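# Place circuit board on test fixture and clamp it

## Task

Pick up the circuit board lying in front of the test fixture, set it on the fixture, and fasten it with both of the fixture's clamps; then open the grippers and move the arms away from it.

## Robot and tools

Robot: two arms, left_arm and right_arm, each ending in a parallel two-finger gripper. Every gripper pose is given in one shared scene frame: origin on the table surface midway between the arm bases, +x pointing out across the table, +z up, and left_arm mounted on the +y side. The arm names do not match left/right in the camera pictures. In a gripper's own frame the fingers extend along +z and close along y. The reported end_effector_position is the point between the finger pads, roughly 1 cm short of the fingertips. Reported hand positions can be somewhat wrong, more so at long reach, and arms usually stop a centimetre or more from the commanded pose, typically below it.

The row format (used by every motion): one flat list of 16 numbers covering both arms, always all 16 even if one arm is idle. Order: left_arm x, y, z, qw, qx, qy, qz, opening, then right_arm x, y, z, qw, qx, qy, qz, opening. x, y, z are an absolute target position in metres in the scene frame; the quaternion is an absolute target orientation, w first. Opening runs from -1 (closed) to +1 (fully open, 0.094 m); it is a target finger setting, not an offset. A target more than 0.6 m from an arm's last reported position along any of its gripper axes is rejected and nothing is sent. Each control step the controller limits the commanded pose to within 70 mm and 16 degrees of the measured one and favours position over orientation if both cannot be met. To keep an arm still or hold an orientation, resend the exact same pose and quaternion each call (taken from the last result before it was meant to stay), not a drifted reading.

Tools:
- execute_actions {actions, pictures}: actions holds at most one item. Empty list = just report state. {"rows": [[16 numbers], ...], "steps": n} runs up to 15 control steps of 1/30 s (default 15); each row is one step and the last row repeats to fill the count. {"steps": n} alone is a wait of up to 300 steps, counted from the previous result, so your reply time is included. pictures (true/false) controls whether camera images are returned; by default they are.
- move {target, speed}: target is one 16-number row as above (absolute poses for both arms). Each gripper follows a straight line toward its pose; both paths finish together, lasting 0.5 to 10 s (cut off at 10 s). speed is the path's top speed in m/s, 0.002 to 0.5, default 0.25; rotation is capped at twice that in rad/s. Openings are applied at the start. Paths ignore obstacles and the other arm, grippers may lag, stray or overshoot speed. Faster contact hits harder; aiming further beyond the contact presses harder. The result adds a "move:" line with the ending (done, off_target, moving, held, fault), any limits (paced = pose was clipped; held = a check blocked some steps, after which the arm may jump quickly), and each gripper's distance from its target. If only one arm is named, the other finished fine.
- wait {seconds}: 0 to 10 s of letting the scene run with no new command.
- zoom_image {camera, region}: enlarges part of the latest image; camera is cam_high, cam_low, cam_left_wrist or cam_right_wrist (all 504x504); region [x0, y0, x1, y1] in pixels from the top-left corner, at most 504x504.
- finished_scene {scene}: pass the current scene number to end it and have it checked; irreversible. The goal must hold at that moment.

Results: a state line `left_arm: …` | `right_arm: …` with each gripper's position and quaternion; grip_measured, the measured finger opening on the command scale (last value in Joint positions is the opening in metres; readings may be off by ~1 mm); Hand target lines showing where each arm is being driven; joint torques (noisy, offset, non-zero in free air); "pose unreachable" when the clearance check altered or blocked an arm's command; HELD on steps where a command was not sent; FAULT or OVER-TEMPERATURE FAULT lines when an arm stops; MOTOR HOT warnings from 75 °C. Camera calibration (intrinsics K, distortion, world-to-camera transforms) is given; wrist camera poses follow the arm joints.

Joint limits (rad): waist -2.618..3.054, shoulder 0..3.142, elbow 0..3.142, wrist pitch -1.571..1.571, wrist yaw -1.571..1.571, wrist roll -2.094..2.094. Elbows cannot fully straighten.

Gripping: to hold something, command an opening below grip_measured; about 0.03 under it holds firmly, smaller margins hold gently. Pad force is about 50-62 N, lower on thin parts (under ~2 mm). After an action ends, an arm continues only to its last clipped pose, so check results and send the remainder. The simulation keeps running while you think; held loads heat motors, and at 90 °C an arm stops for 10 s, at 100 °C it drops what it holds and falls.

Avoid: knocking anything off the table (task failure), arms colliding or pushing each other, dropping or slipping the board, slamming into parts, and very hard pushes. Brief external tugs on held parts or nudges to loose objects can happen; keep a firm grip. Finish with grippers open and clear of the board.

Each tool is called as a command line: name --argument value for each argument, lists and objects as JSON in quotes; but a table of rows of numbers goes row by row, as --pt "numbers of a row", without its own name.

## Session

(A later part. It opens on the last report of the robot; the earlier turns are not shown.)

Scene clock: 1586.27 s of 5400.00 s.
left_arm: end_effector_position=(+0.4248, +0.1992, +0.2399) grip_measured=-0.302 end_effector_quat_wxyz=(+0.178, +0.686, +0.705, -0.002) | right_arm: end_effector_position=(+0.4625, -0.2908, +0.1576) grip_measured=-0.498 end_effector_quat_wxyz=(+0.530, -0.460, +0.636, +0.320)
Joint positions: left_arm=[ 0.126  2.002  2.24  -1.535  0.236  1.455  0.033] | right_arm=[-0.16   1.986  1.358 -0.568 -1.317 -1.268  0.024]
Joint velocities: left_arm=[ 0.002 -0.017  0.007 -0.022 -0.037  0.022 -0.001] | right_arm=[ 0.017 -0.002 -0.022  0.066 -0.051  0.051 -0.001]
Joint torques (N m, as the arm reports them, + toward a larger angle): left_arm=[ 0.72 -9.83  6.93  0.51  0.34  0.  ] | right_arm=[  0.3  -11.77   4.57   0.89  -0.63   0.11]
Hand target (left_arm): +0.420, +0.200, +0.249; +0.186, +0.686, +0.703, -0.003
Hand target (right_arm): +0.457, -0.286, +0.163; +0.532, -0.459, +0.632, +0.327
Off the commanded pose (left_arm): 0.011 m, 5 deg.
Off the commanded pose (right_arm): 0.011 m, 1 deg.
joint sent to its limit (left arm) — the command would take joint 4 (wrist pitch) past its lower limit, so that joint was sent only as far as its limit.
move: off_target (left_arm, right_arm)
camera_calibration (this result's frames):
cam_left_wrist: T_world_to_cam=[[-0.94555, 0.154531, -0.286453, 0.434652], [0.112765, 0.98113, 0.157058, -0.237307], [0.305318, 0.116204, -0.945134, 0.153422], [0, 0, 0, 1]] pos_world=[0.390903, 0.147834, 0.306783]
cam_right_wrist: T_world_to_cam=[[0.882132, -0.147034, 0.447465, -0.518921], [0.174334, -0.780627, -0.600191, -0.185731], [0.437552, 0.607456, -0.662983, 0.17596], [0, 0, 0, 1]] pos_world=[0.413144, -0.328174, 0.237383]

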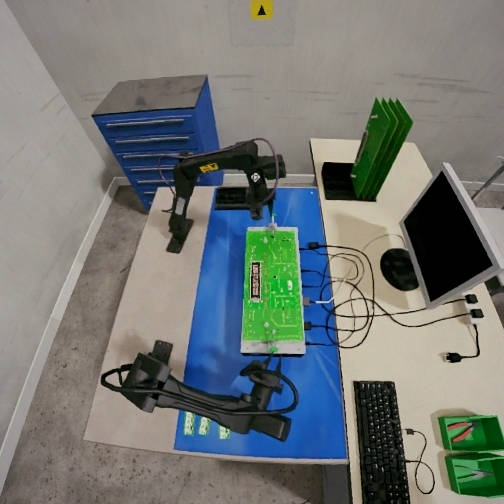

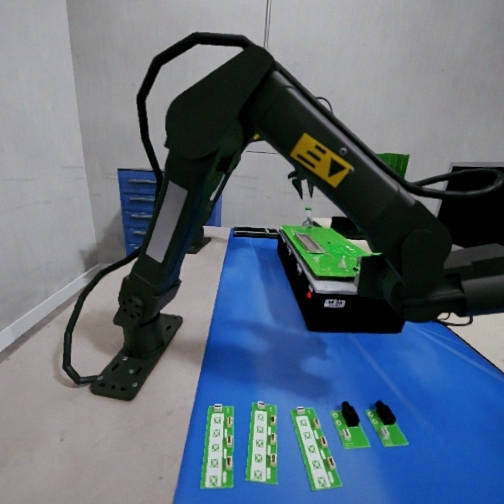

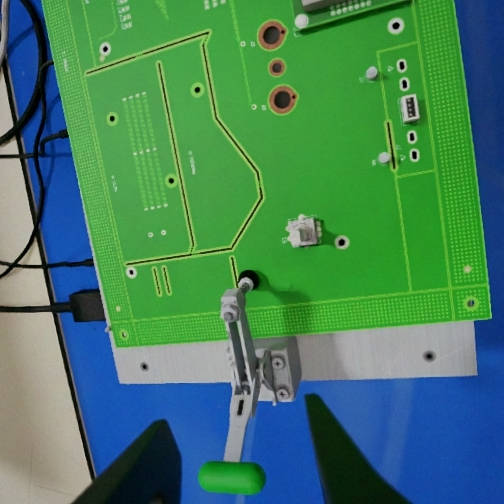

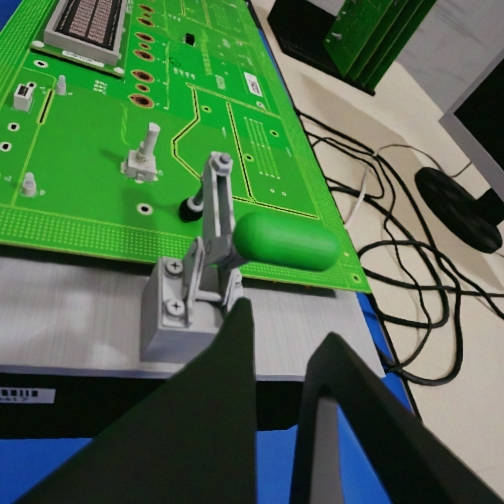

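move --target '[0.416,0.166,0.19,0.07,0.70,0.70,-0.07,-0.3,0.43,-0.38,0.20,0.53,-0.46,0.63,0.33,-0.5]' --speed 0.12

move --target '[0.416,0.165,0.12,0.07,0.70,0.70,-0.07,-0.3,0.43,-0.38,0.20,0.53,-0.46,0.63,0.33,-0.5]' --speed 0.04

move --target '[0.418,0.165,0.122,0.07,0.70,0.70,-0.07,-0.85,0.43,-0.38,0.20,0.53,-0.46,0.63,0.33,-0.5]'

move --target '[0.418,0.166,0.152,0.07,0.70,0.70,-0.07,-0.85,0.43,-0.38,0.20,0.53,-0.46,0.63,0.33,-0.5]' --speed 0.02

move --target '[0.434,0.166,0.152,0.07,0.70,0.70,-0.07,-0.85,0.43,-0.38,0.20,0.53,-0.46,0.63,0.33,-0.5]' --speed 0.01

move --target '[0.434,0.166,0.132,0.07,0.70,0.70,-0.07,-0.85,0.43,-0.38,0.20,0.53,-0.46,0.63,0.33,-0.5]' --speed 0.01

Scene clock: 1616.10 s of 5400.00 s.
left_arm: end_effector_position=(+0.4220, +0.1669, +0.2013) grip_measured=-0.302 end_effector_quat_wxyz=(+0.129, +0.702, +0.700, -0.032) | right_arm: end_effector_position=(+0.4240, -0.3757, +0.1962) grip_measured=-0.498 end_effector_quat_wxyz=(+0.532, -0.444, +0.652, +0.308)
Joint positions: left_arm=[ 0.037  2.076  2.213 -1.536  0.205  1.41   0.033] | right_arm=[-0.404  2.105  1.7   -1.547 -1.305 -2.037  0.024]
Joint velocities: left_arm=[ 0.027 -0.002  0.007 -0.051  0.037  0.022 -0.   ] | right_arm=[ 0.002 -0.002 -0.007  0.022  0.007 -0.037 -0.   ]
Joint torques (N m, as the arm reports them, + toward a larger angle): left_arm=[-0.65 -8.35  4.89  0.31  0.16 -0.12] | right_arm=[-0.16 -9.16  8.36 -0.26 -0.49  0.  ]
Hand target (left_arm): +0.416, +0.166, +0.190; +0.108, +0.700, +0.705, -0.048
Hand target (right_arm): +0.428, -0.379, +0.200; +0.535, -0.447, +0.650, +0.303
Off the commanded pose (left_arm): 0.013 m, 8 deg.
Off the commanded pose (right_arm): 0.008 m, 4 deg.
joint sent to its limit (left arm) — the command would take joint 4 (wrist pitch) past its lower limit, so that joint was sent only as far as its limit.
joint sent to its limit (right arm) — the command would take joint 4 (wrist pitch) past its lower limit, so that joint was sent only as far as its limit.
After step 90, 25.13 s passed at rest.
move: off_target (left_arm, right_arm)
camera_calibration (this result's frames):
cam_left_wrist: T_world_to_cam=[[-0.963752, 0.199953, -0.176638, 0.403971], [0.169693, 0.970284, 0.172494, -0.224532], [0.205879, 0.136268, -0.969043, 0.164963], [0, 0, 0, 1]] pos_world=[0.393467, 0.114606, 0.269943]
cam_right_wrist: T_world_to_cam=[[0.879043, -0.189498, 0.437464, -0.527326], [0.126532, -0.791963, -0.597314, -0.206658], [0.459645, 0.580417, -0.672192, 0.252306], [0, 0, 0, 1]] pos_world=[0.37372, -0.410035, 0.276844]

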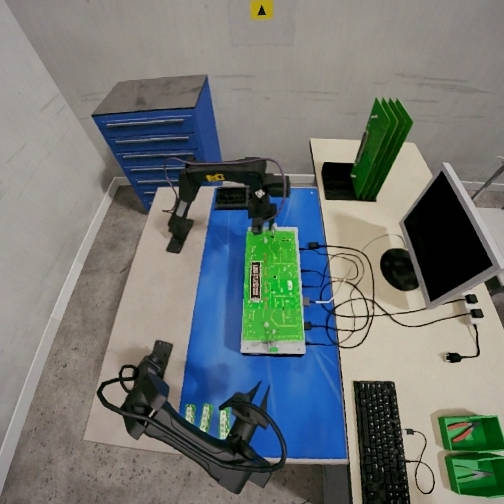

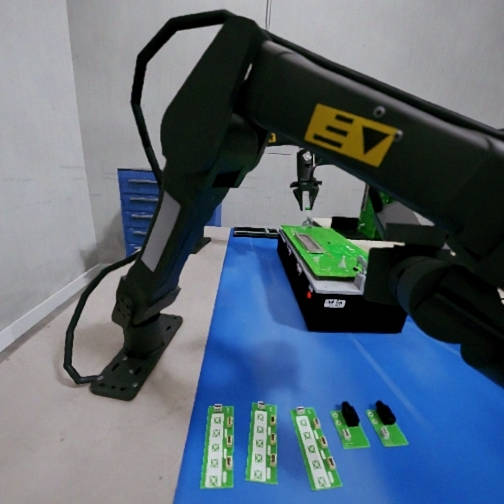

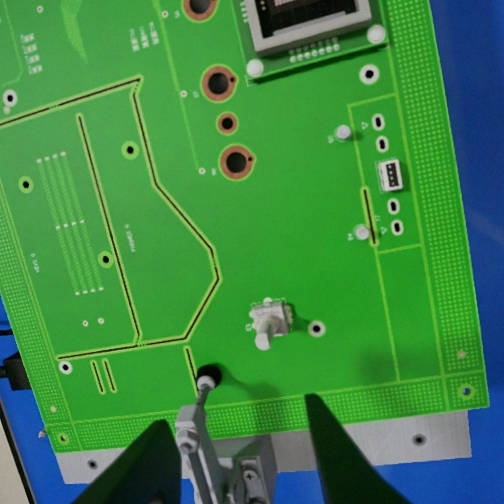

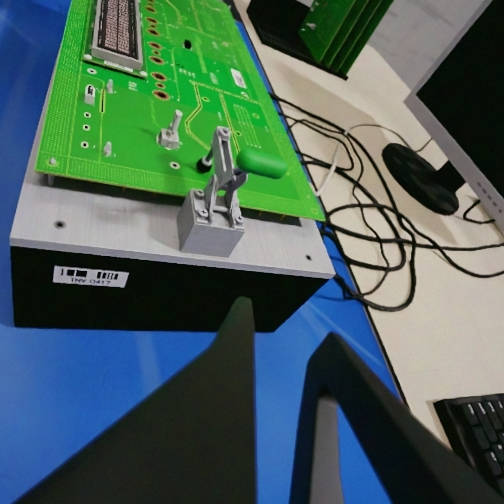

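Scene clock: 1618.37 s of 5400.00 s.
left_arm: end_effector_position=(+0.4172, +0.1685, +0.1335) grip_measured=-0.302 end_effector_quat_wxyz=(+0.084, +0.700, +0.706, -0.062) | right_arm: end_effector_position=(+0.4236, -0.3755, +0.1961) grip_measured=-0.498 end_effector_quat_wxyz=(+0.532, -0.445, +0.651, +0.307)
Joint positions: left_arm=[ 0.037  2.102  1.988 -1.395  0.2    1.41   0.033] | right_arm=[-0.404  2.105  1.7   -1.55  -1.304 -2.043  0.024]
Joint velocities: left_arm=[ 0.007  0.007  0.007 -0.022 -0.081  0.037  0.001] | right_arm=[-0.007  0.012 -0.002 -0.037  0.051  0.007 -0.   ]
Joint torques (N m, as the arm reports them, + toward a larger angle): left_arm=[-0.77 -8.54  4.78  0.35  0.08 -0.01] | right_arm=[-0.19 -8.42  9.25 -0.22 -0.56  0.  ]
Hand target (left_arm): +0.415, +0.165, +0.120; +0.071, +0.704, +0.703, -0.071
Hand target (right_arm): +0.430, -0.380, +0.200; +0.536, -0.447, +0.649, +0.302
Off the commanded pose (left_arm): 0.014 m, 2 deg.
Off the commanded pose (right_arm): 0.009 m, 4 deg.
joint sent to its limit (right arm) — the command would take joint 4 (wrist pitch) past its lower limit, so that joint was sent only as far as its limit.
move: off_target (left_arm, right_arm)
camera_calibration (this result's frames):
cam_left_wrist: T_world_to_cam=[[-0.977041, 0.201933, -0.0679331, 0.37778], [0.18776, 0.966793, 0.173372, -0.220618], [0.100687, 0.156637, -0.982511, 0.142254], [0, 0, 0, 1]] pos_world=[0.396207, 0.114724, 0.203679]
cam_right_wrist: T_world_to_cam=[[0.878592, -0.187077, 0.439406, -0.526198], [0.129156, -0.792719, -0.595747, -0.208178], [0.459777, 0.580171, -0.672315, 0.252239], [0, 0, 0, 1]] pos_world=[0.373228, -0.409809, 0.276777]

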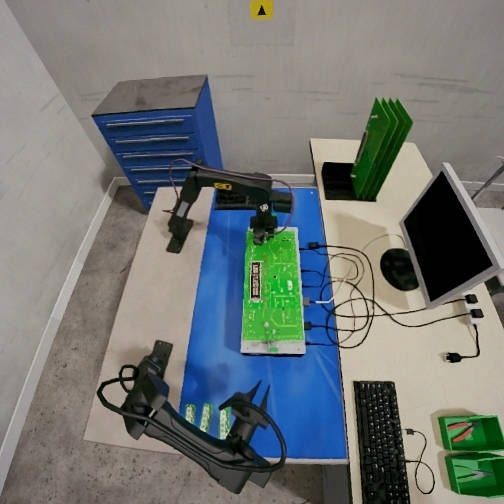

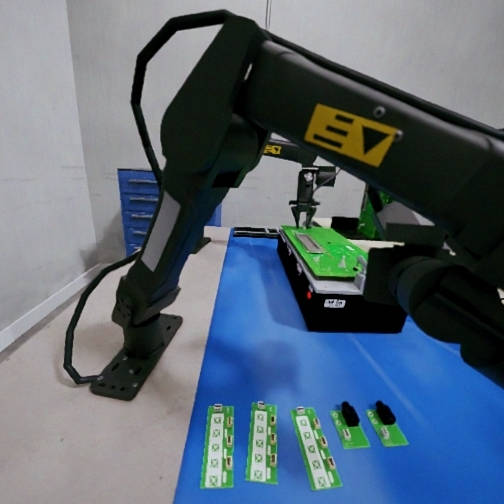

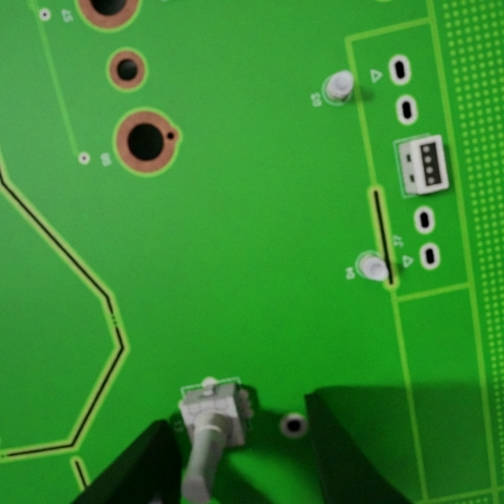

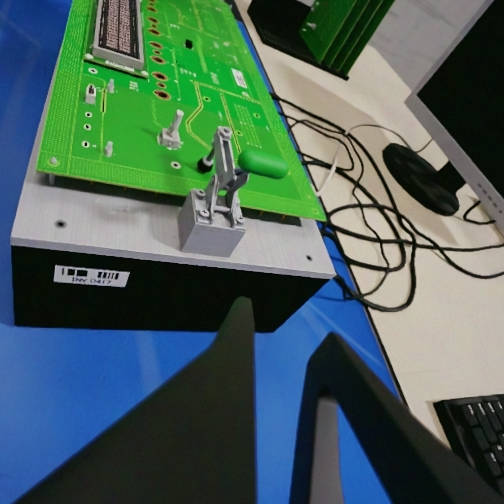

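Scene clock: 1619.07 s of 5400.00 s.
left_arm: end_effector_position=(+0.4179, +0.1686, +0.1335) grip_measured=-0.770 end_effector_quat_wxyz=(+0.085, +0.700, +0.706, -0.061) | right_arm: end_effector_position=(+0.4235, -0.3755, +0.1960) grip_measured=-0.498 end_effector_quat_wxyz=(+0.532, -0.446, +0.651, +0.307)
Joint positions: left_arm=[ 0.037  2.102  1.988 -1.392  0.199  1.41   0.011] | right_arm=[-0.404  2.105  1.7   -1.55  -1.303 -2.045  0.024]
Joint velocities: left_arm=[ 0.017  0.007  0.012  0.022 -0.007 -0.022  0.   ] | right_arm=[ 0.017 -0.002  0.002 -0.022  0.007  0.037  0.   ]
Joint torques (N m, as the arm reports them, + toward a larger angle): left_arm=[-0.95 -7.31  7.02  0.2   0.11  0.  ] | right_arm=[-0.19 -8.41  9.25 -0.22 -0.56  0.02]
Hand target (left_arm): +0.418, +0.165, +0.122; +0.071, +0.704, +0.704, -0.070
Hand target (right_arm): +0.430, -0.380, +0.200; +0.536, -0.447, +0.649, +0.302
Off the commanded pose (left_arm): 0.012 m, 2 deg.
Off the commanded pose (right_arm): 0.009 m, 4 deg.
joint sent to its limit (right arm) — the command would take joint 4 (wrist pitch) past its lower limit, so that joint was sent only as far as its limit.
move: off_target (left_arm, right_arm)
camera_calibration (this result's frames):
cam_left_wrist: T_world_to_cam=[[-0.976861, 0.201913, -0.0705263, 0.378696], [0.187201, 0.966677, 0.174617, -0.220758], [0.103434, 0.157373, -0.982107, 0.140844], [0, 0, 0, 1]] pos_world=[0.396691, 0.114773, 0.20358]
cam_right_wrist: T_world_to_cam=[[0.878162, -0.185798, 0.440807, -0.525705], [0.130524, -0.793457, -0.594465, -0.209355], [0.460212, 0.579573, -0.672533, 0.251822], [0, 0, 0, 1]] pos_world=[0.373088, -0.409738, 0.276638]

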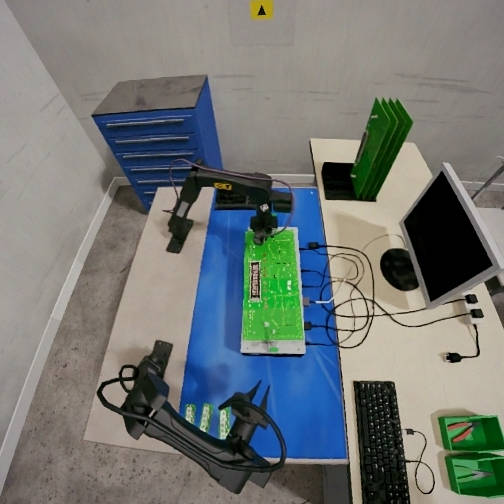

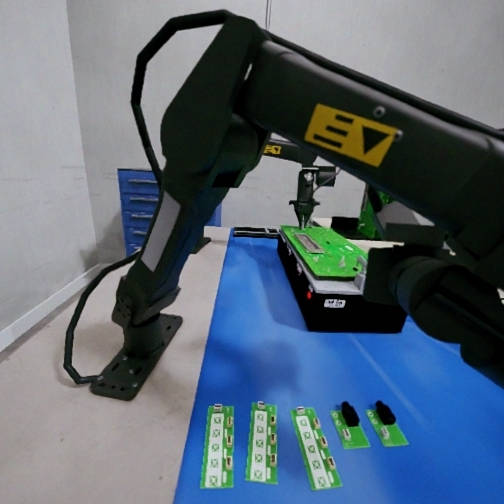

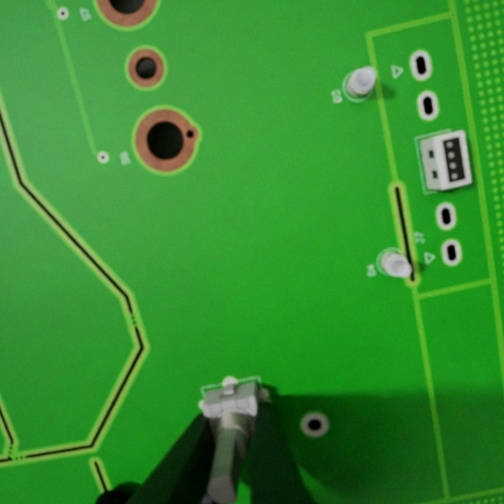

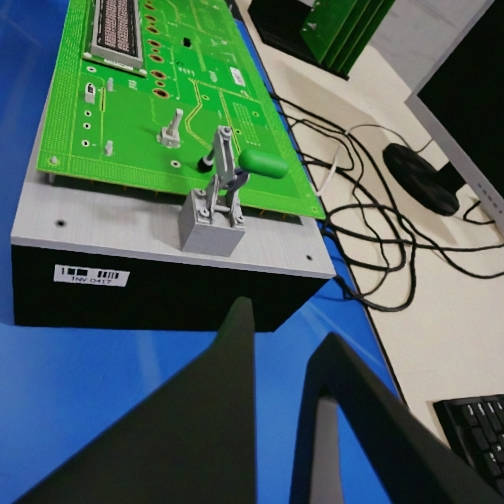

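Scene clock: 1621.03 s of 5400.00 s.
left_arm: end_effector_position=(+0.4201, +0.1678, +0.1493) grip_measured=-0.770 end_effector_quat_wxyz=(+0.074, +0.701, +0.706, -0.065) | right_arm: end_effector_position=(+0.4234, -0.3755, +0.1958) grip_measured=-0.498 end_effector_quat_wxyz=(+0.532, -0.447, +0.651, +0.306)
Joint positions: left_arm=[ 0.033  2.154  2.135 -1.508  0.192  1.41   0.011] | right_arm=[-0.404  2.105  1.7   -1.55  -1.302 -2.048  0.024]
Joint velocities: left_arm=[-0.022  0.022 -0.012 -0.066  0.007 -0.037  0.001] | right_arm=[-0.027  0.002  0.002  0.007 -0.022 -0.007  0.   ]
Joint torques (N m, as the arm reports them, + toward a larger angle): left_arm=[-0.27 -9.54  7.96 -0.03  0.22  0.05] | right_arm=[-0.19 -8.41  9.26 -0.22 -0.57  0.05]
Hand target (left_arm): +0.418, +0.166, +0.152; +0.071, +0.704, +0.703, -0.070
Hand target (right_arm): +0.430, -0.380, +0.200; +0.536, -0.447, +0.649, +0.302
Off the commanded pose (left_arm): 0.004 m, 1 deg.
Off the commanded pose (right_arm): 0.009 m, 4 deg.
joint sent to its limit (right arm) — the command would take joint 4 (wrist pitch) past its lower limit, so that joint was sent only as far as its limit.
move: off_target (right_arm)
camera_calibration (this result's frames):
cam_left_wrist: T_world_to_cam=[[-0.977341, 0.205865, -0.0492428, 0.378508], [0.194056, 0.964334, 0.180004, -0.226443], [0.0845431, 0.16637, -0.982433, 0.16273], [0, 0, 0, 1]] pos_world=[0.400116, 0.113372, 0.219271]
cam_right_wrist: T_world_to_cam=[[0.877446, -0.183798, 0.443065, -0.524934], [0.132714, -0.794599, -0.592452, -0.211207], [0.46095, 0.578646, -0.672826, 0.251142], [0, 0, 0, 1]] pos_world=[0.372867, -0.409629, 0.276424]

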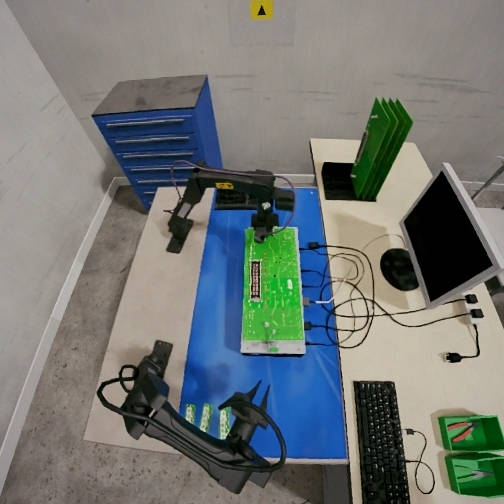

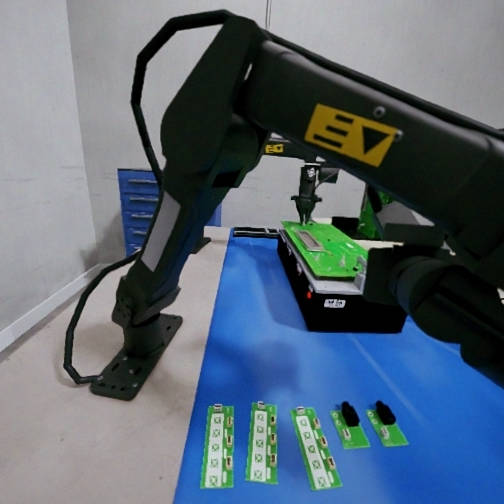

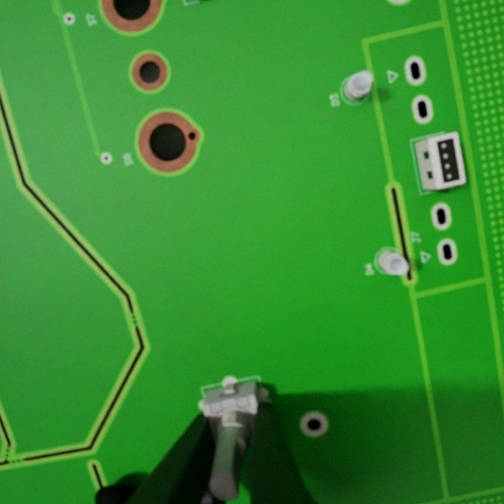

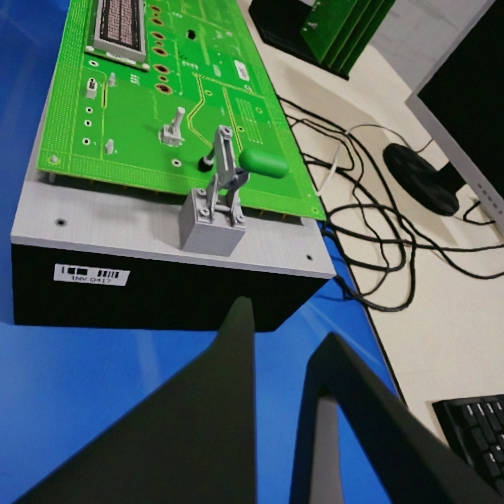

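Scene clock: 1624.70 s of 5400.00 s.
left_arm: end_effector_position=(+0.4315, +0.1662, +0.1495) grip_measured=-0.770 end_effector_quat_wxyz=(+0.075, +0.705, +0.703, -0.063) | right_arm: end_effector_position=(+0.4233, -0.3755, +0.1957) grip_measured=-0.498 end_effector_quat_wxyz=(+0.532, -0.448, +0.650, +0.305)
Joint positions: left_arm=[ 0.033  2.214  2.233 -1.543  0.191  1.42   0.011] | right_arm=[-0.404  2.105  1.7   -1.55  -1.301 -2.051  0.024]
Joint velocities: left_arm=[-0.002 -0.012 -0.017  0.022 -0.022  0.051 -0.   ] | right_arm=[ 0.007 -0.007 -0.002 -0.022 -0.022  0.022 -0.   ]
Joint torques (N m, as the arm reports them, + toward a larger angle): left_arm=[ 0.4  -9.52  8.09  0.08  0.21 -0.06] | right_arm=[-0.19 -8.41  9.25 -0.22 -0.59  0.08]
Hand target (left_arm): +0.434, +0.166, +0.152; +0.079, +0.703, +0.704, -0.065
Hand target (right_arm): +0.430, -0.380, +0.200; +0.536, -0.447, +0.649, +0.302
Off the commanded pose (left_arm): 0.004 m, 1 deg.
Off the commanded pose (right_arm): 0.009 m, 4 deg.
joint sent to its limit (left arm) — the command would take joint 4 (wrist pitch) past its lower limit, so that joint was sent only as far as its limit.
joint sent to its limit (right arm) — the command would take joint 4 (wrist pitch) past its lower limit, so that joint was sent only as far as its limit.
move: off_target (right_arm)
camera_calibration (this result's frames):
cam_left_wrist: T_world_to_cam=[[-0.975038, 0.21535, -0.054092, 0.3881], [0.202478, 0.962331, 0.181445, -0.23068], [0.0911287, 0.165964, -0.981912, 0.159369], [0, 0, 0, 1]] pos_world=[0.410597, 0.111963, 0.219335]
cam_right_wrist: T_world_to_cam=[[0.876724, -0.181792, 0.445316, -0.524156], [0.134902, -0.795732, -0.590433, -0.213056], [0.461688, 0.577721, -0.673114, 0.250463], [0, 0, 0, 1]] pos_world=[0.372646, -0.409521, 0.27621]

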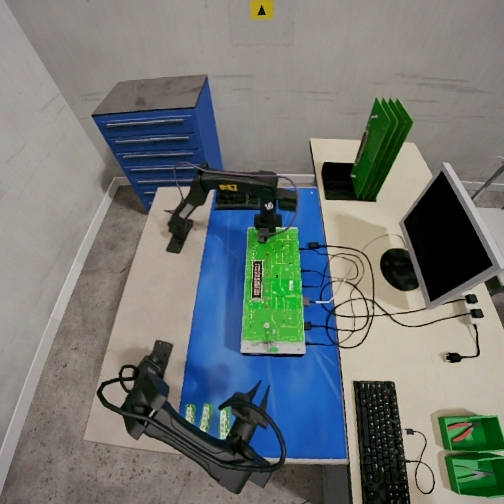

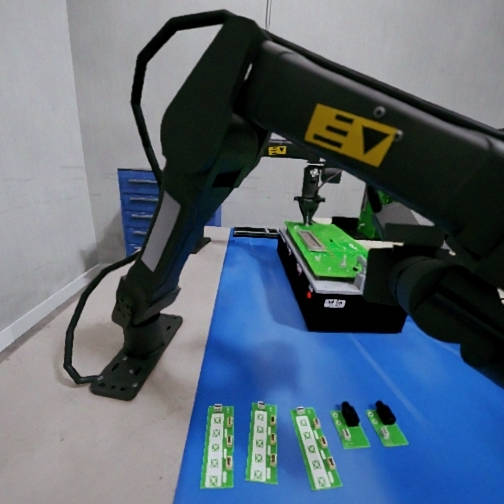

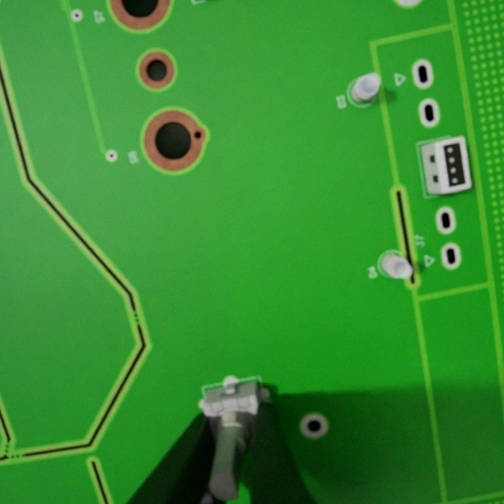

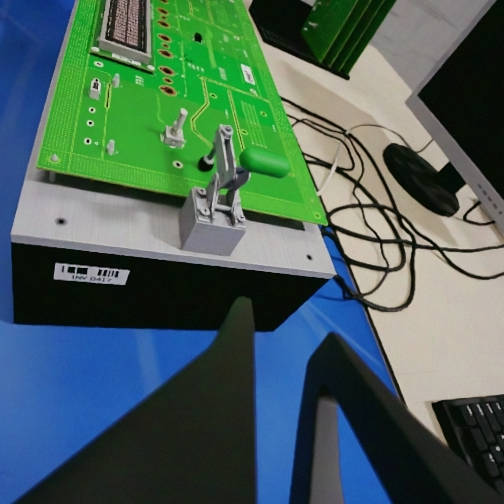

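Scene clock: 1628.43 s of 5400.00 s.
left_arm: end_effector_position=(+0.4292, +0.1667, +0.1396) grip_measured=-0.770 end_effector_quat_wxyz=(+0.067, +0.704, +0.703, -0.068) | right_arm: end_effector_position=(+0.4232, -0.3755, +0.1955) grip_measured=-0.498 end_effector_quat_wxyz=(+0.532, -0.449, +0.650, +0.304)
Joint positions: left_arm=[ 0.033  2.214  2.194 -1.522  0.19   1.421  0.011] | right_arm=[-0.404  2.105  1.7   -1.55  -1.3   -2.054  0.024]
Joint velocities: left_arm=[-0.012  0.007  0.002 -0.037  0.007  0.037  0.001] | right_arm=[-0.012  0.007 -0.002 -0.022 -0.022 -0.007 -0.001]
Joint torques (N m, as the arm reports them, + toward a larger angle): left_arm=[ 0.32 -9.8   5.19  0.4   0.22  0.04] | right_arm=[-0.19 -8.42  9.25 -0.23 -0.6   0.1 ]
Hand target (left_arm): +0.434, +0.166, +0.132; +0.070, +0.704, +0.704, -0.070
Hand target (right_arm): +0.430, -0.380, +0.200; +0.536, -0.447, +0.649, +0.302
Off the commanded pose (left_arm): 0.009 m, 0 deg.
Off the commanded pose (right_arm): 0.009 m, 4 deg.
joint sent to its limit (right arm) — the command would take joint 4 (wrist pitch) past its lower limit, so that joint was sent only as far as its limit.
move: off_target (right_arm)
camera_calibration (this result's frames):
cam_left_wrist: T_world_to_cam=[[-0.975713, 0.216216, -0.0351462, 0.382755], [0.206522, 0.961465, 0.181479, -0.23054], [0.0730305, 0.169812, -0.982767, 0.156979], [0, 0, 0, 1]] pos_world=[0.409607, 0.112241, 0.209564]
cam_right_wrist: T_world_to_cam=[[0.876128, -0.179934, 0.44724, -0.523422], [0.136818, -0.796776, -0.588582, -0.214723], [0.462256, 0.576863, -0.67346, 0.249892], [0, 0, 0, 1]] pos_world=[0.372449, -0.409421, 0.276006]

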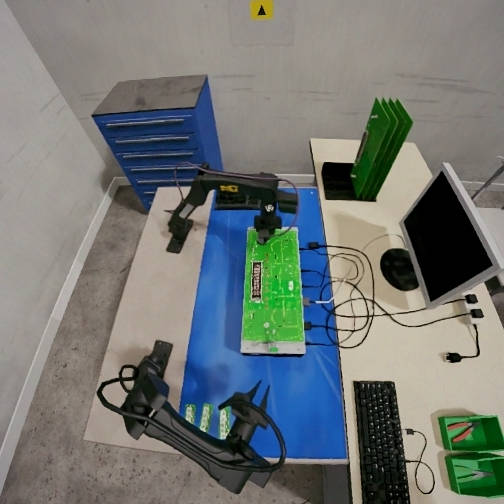

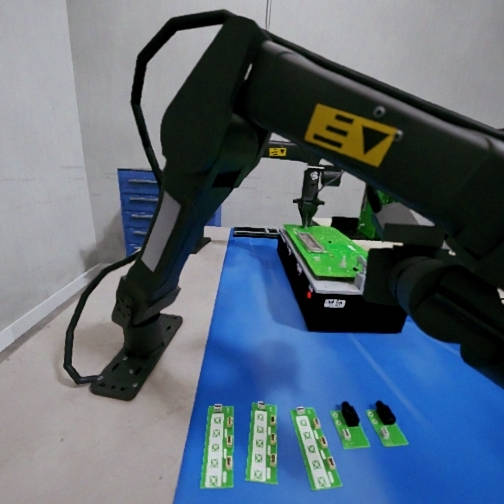

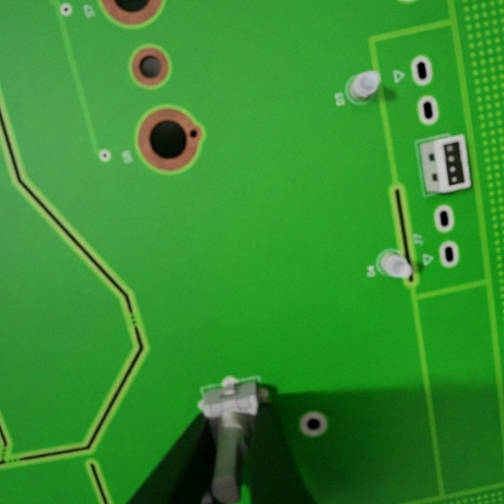

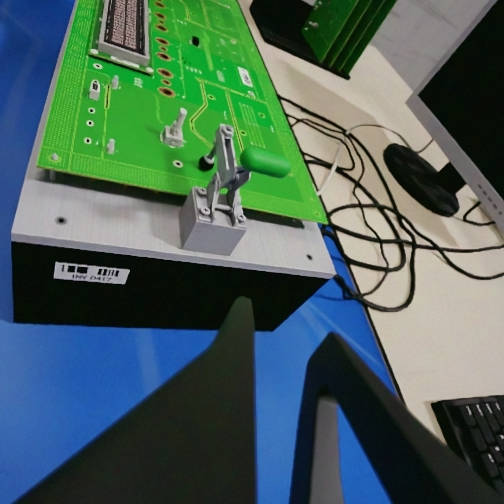

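move --target '[0.444,0.166,0.137,0.07,0.70,0.70,-0.07,-0.85,0.43,-0.38,0.20,0.53,-0.46,0.63,0.33,-0.5]' --speed 0.003

zoom_image --camera "cam_high" --region '[260,215,320,265]'

Scene clock: 1644.73 s of 5400.00 s.
left_arm: end_effector_position=(+0.4307, +0.1666, +0.1401) grip_measured=-0.772 end_effector_quat_wxyz=(+0.062, +0.704, +0.704, -0.072) | right_arm: end_effector_position=(+0.4231, -0.3755, +0.1953) grip_measured=-0.498 end_effector_quat_wxyz=(+0.532, -0.451, +0.649, +0.303)
Joint positions: left_arm=[ 0.033  2.242  2.242 -1.556  0.19   1.42   0.011] | right_arm=[-0.404  2.105  1.7   -1.55  -1.299 -2.057  0.024]
Joint velocities: left_arm=[-0.012 -0.027 -0.002 -0.022  0.022 -0.022 -0.001] | right_arm=[ 0.007  0.002 -0.007  0.022  0.037  0.051 -0.   ]
Joint torques (N m, as the arm reports them, + toward a larger angle): left_arm=[ 0.72 -8.06  9.5   0.2   0.23  0.02] | right_arm=[-0.17 -8.54  8.89 -0.22 -0.6   0.11]
Hand target (left_arm): +0.442, +0.166, +0.137; +0.071, +0.704, +0.703, -0.070
Hand target (right_arm): +0.429, -0.379, +0.199; +0.536, -0.448, +0.649, +0.302
Off the commanded pose (left_arm): 0.014 m, 1 deg.
Off the commanded pose (right_arm): 0.009 m, 4 deg.
joint sent to its limit (right arm) — the command would take joint 4 (wrist pitch) past its lower limit, so that joint was sent only as far as its limit.
After step 90, 3.10 s passed at rest.
move: off_target (left_arm, right_arm; path cut at 10 s)
camera_calibration (this result's frames):
cam_left_wrist: T_world_to_cam=[[-0.976237, 0.215542, -0.0224236, 0.382789], [0.208066, 0.961212, 0.181049, -0.231358], [0.0605776, 0.172082, -0.983218, 0.16249], [0, 0, 0, 1]] pos_world=[0.411987, 0.111915, 0.210234]
cam_right_wrist: T_world_to_cam=[[0.875394, -0.177916, 0.449479, -0.522631], [0.139006, -0.797894, -0.586552, -0.216566], [0.462993, 0.575944, -0.67374, 0.249214], [0, 0, 0, 1]] pos_world=[0.372228, -0.409314, 0.27579]

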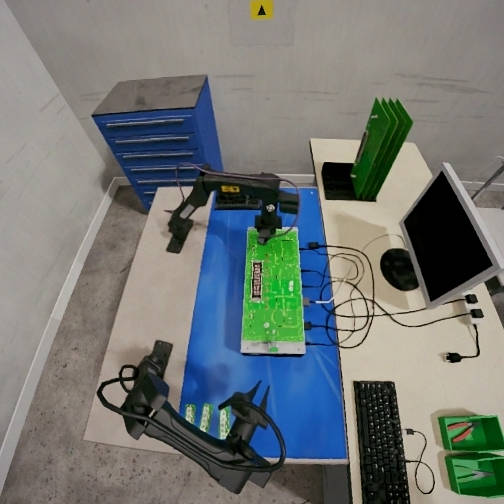

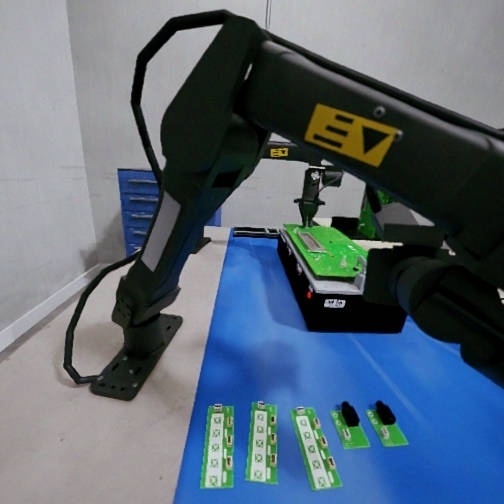

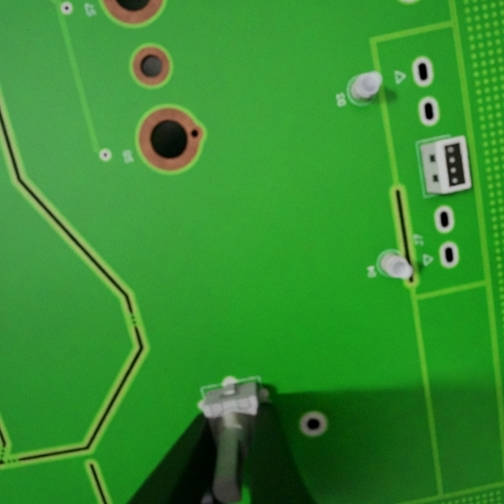

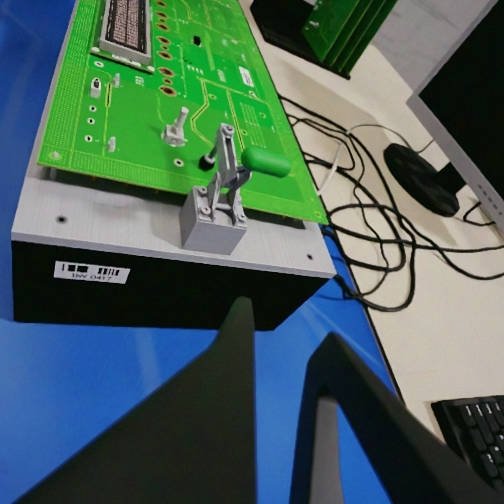

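Region (260, 215, 320, 265) of cam_high's 504x504 image, scaled by 8.400, with more detail than that image has.

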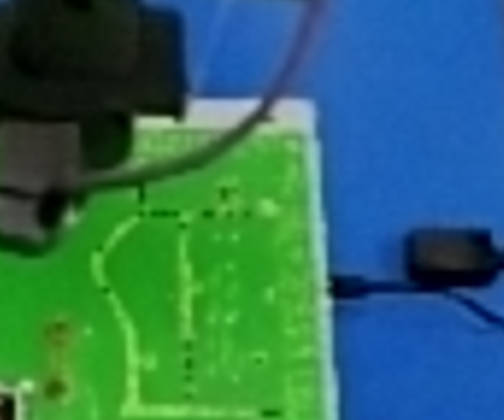

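execute_actions --actions '[]'

Scene clock: 1661.83 s of 5400.00 s.
left_arm: end_effector_position=(+0.4307, +0.1666, +0.1401) grip_measured=-0.772 end_effector_quat_wxyz=(+0.062, +0.704, +0.704, -0.072) | right_arm: end_effector_position=(+0.4231, -0.3755, +0.1953) grip_measured=-0.498 end_effector_quat_wxyz=(+0.532, -0.451, +0.649, +0.303)
Joint positions: left_arm=[ 0.033  2.242  2.242 -1.556  0.19   1.42   0.011] | right_arm=[-0.404  2.105  1.7   -1.55  -1.299 -2.056  0.024]
Joint velocities: left_arm=[ 0.002 -0.007  0.007  0.037 -0.022  0.022 -0.   ] | right_arm=[ 0.002 -0.012 -0.007  0.007 -0.081  0.022  0.   ]
Joint torques (N m, as the arm reports them, + toward a larger angle): left_arm=[ 0.79 -7.99  9.72  0.22  0.25  0.03] | right_arm=[-0.17 -8.56  8.89 -0.22 -0.6   0.1 ]
Hand target (left_arm): +0.442, +0.166, +0.137; +0.071, +0.704, +0.703, -0.070
Hand target (right_arm): +0.429, -0.379, +0.199; +0.536, -0.448, +0.649, +0.302
Off the commanded pose (left_arm): 0.014 m, 1 deg.
Off the commanded pose (right_arm): 0.009 m, 4 deg.
Steps of this call (steps 1 to 90: nothing new was sent; then 14.10 s passed at rest). Readings (end_effector_position):
1: left_arm (+0.4307, +0.1666, +0.1401) | right_arm (+0.4231, -0.3755, +0.1953)
2: left_arm (+0.4307, +0.1666, +0.1401) | right_arm (+0.4231, -0.3755, +0.1953)
4: left_arm (+0.4307, +0.1666, +0.1401) | right_arm (+0.4231, -0.3755, +0.1953)
8: left_arm (+0.4307, +0.1666, +0.1401) | right_arm (+0.4231, -0.3755, +0.1953)
90: the state above
camera_calibration (this result's frames):
cam_left_wrist: T_world_to_cam=[[-0.976237, 0.215542, -0.0224236, 0.382789], [0.208066, 0.961212, 0.181049, -0.231358], [0.0605776, 0.172082, -0.983218, 0.16249], [0, 0, 0, 1]] pos_world=[0.411987, 0.111915, 0.210234]
cam_right_wrist: T_world_to_cam=[[0.875527, -0.178071, 0.449159, -0.522683], [0.138735, -0.797813, -0.586725, -0.216387], [0.462824, 0.576008, -0.673802, 0.249322], [0, 0, 0, 1]] pos_world=[0.372251, -0.409322, 0.275802]

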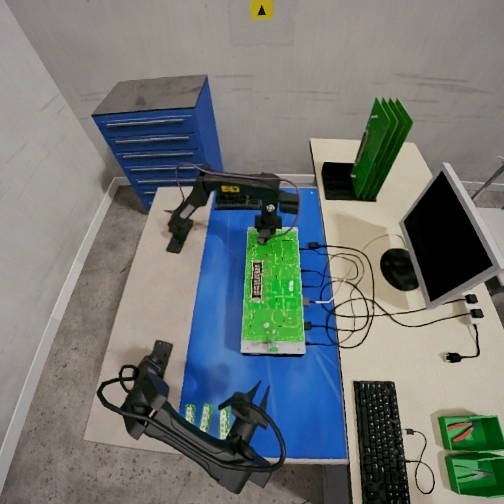

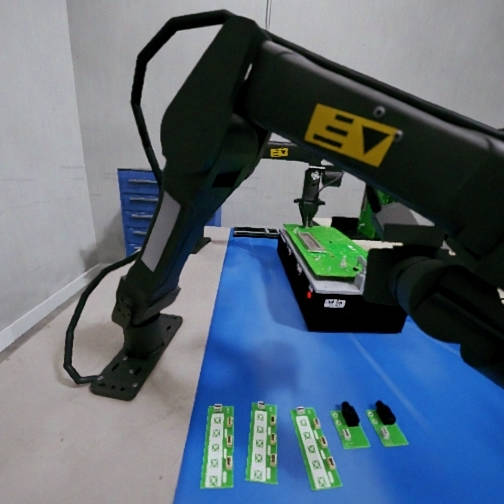

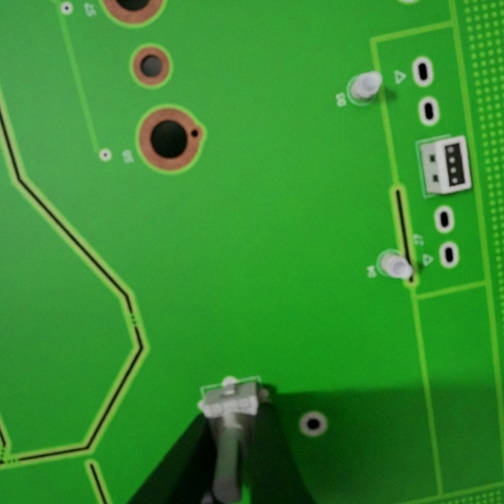

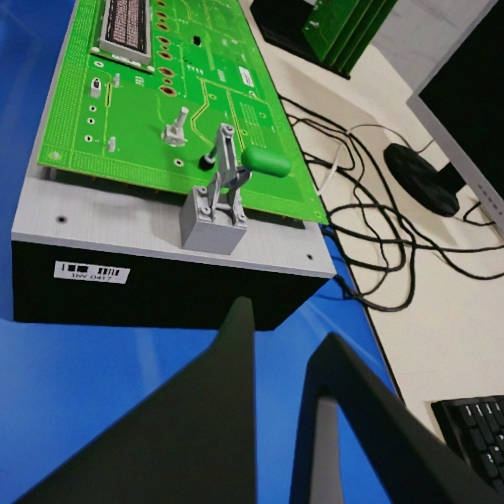

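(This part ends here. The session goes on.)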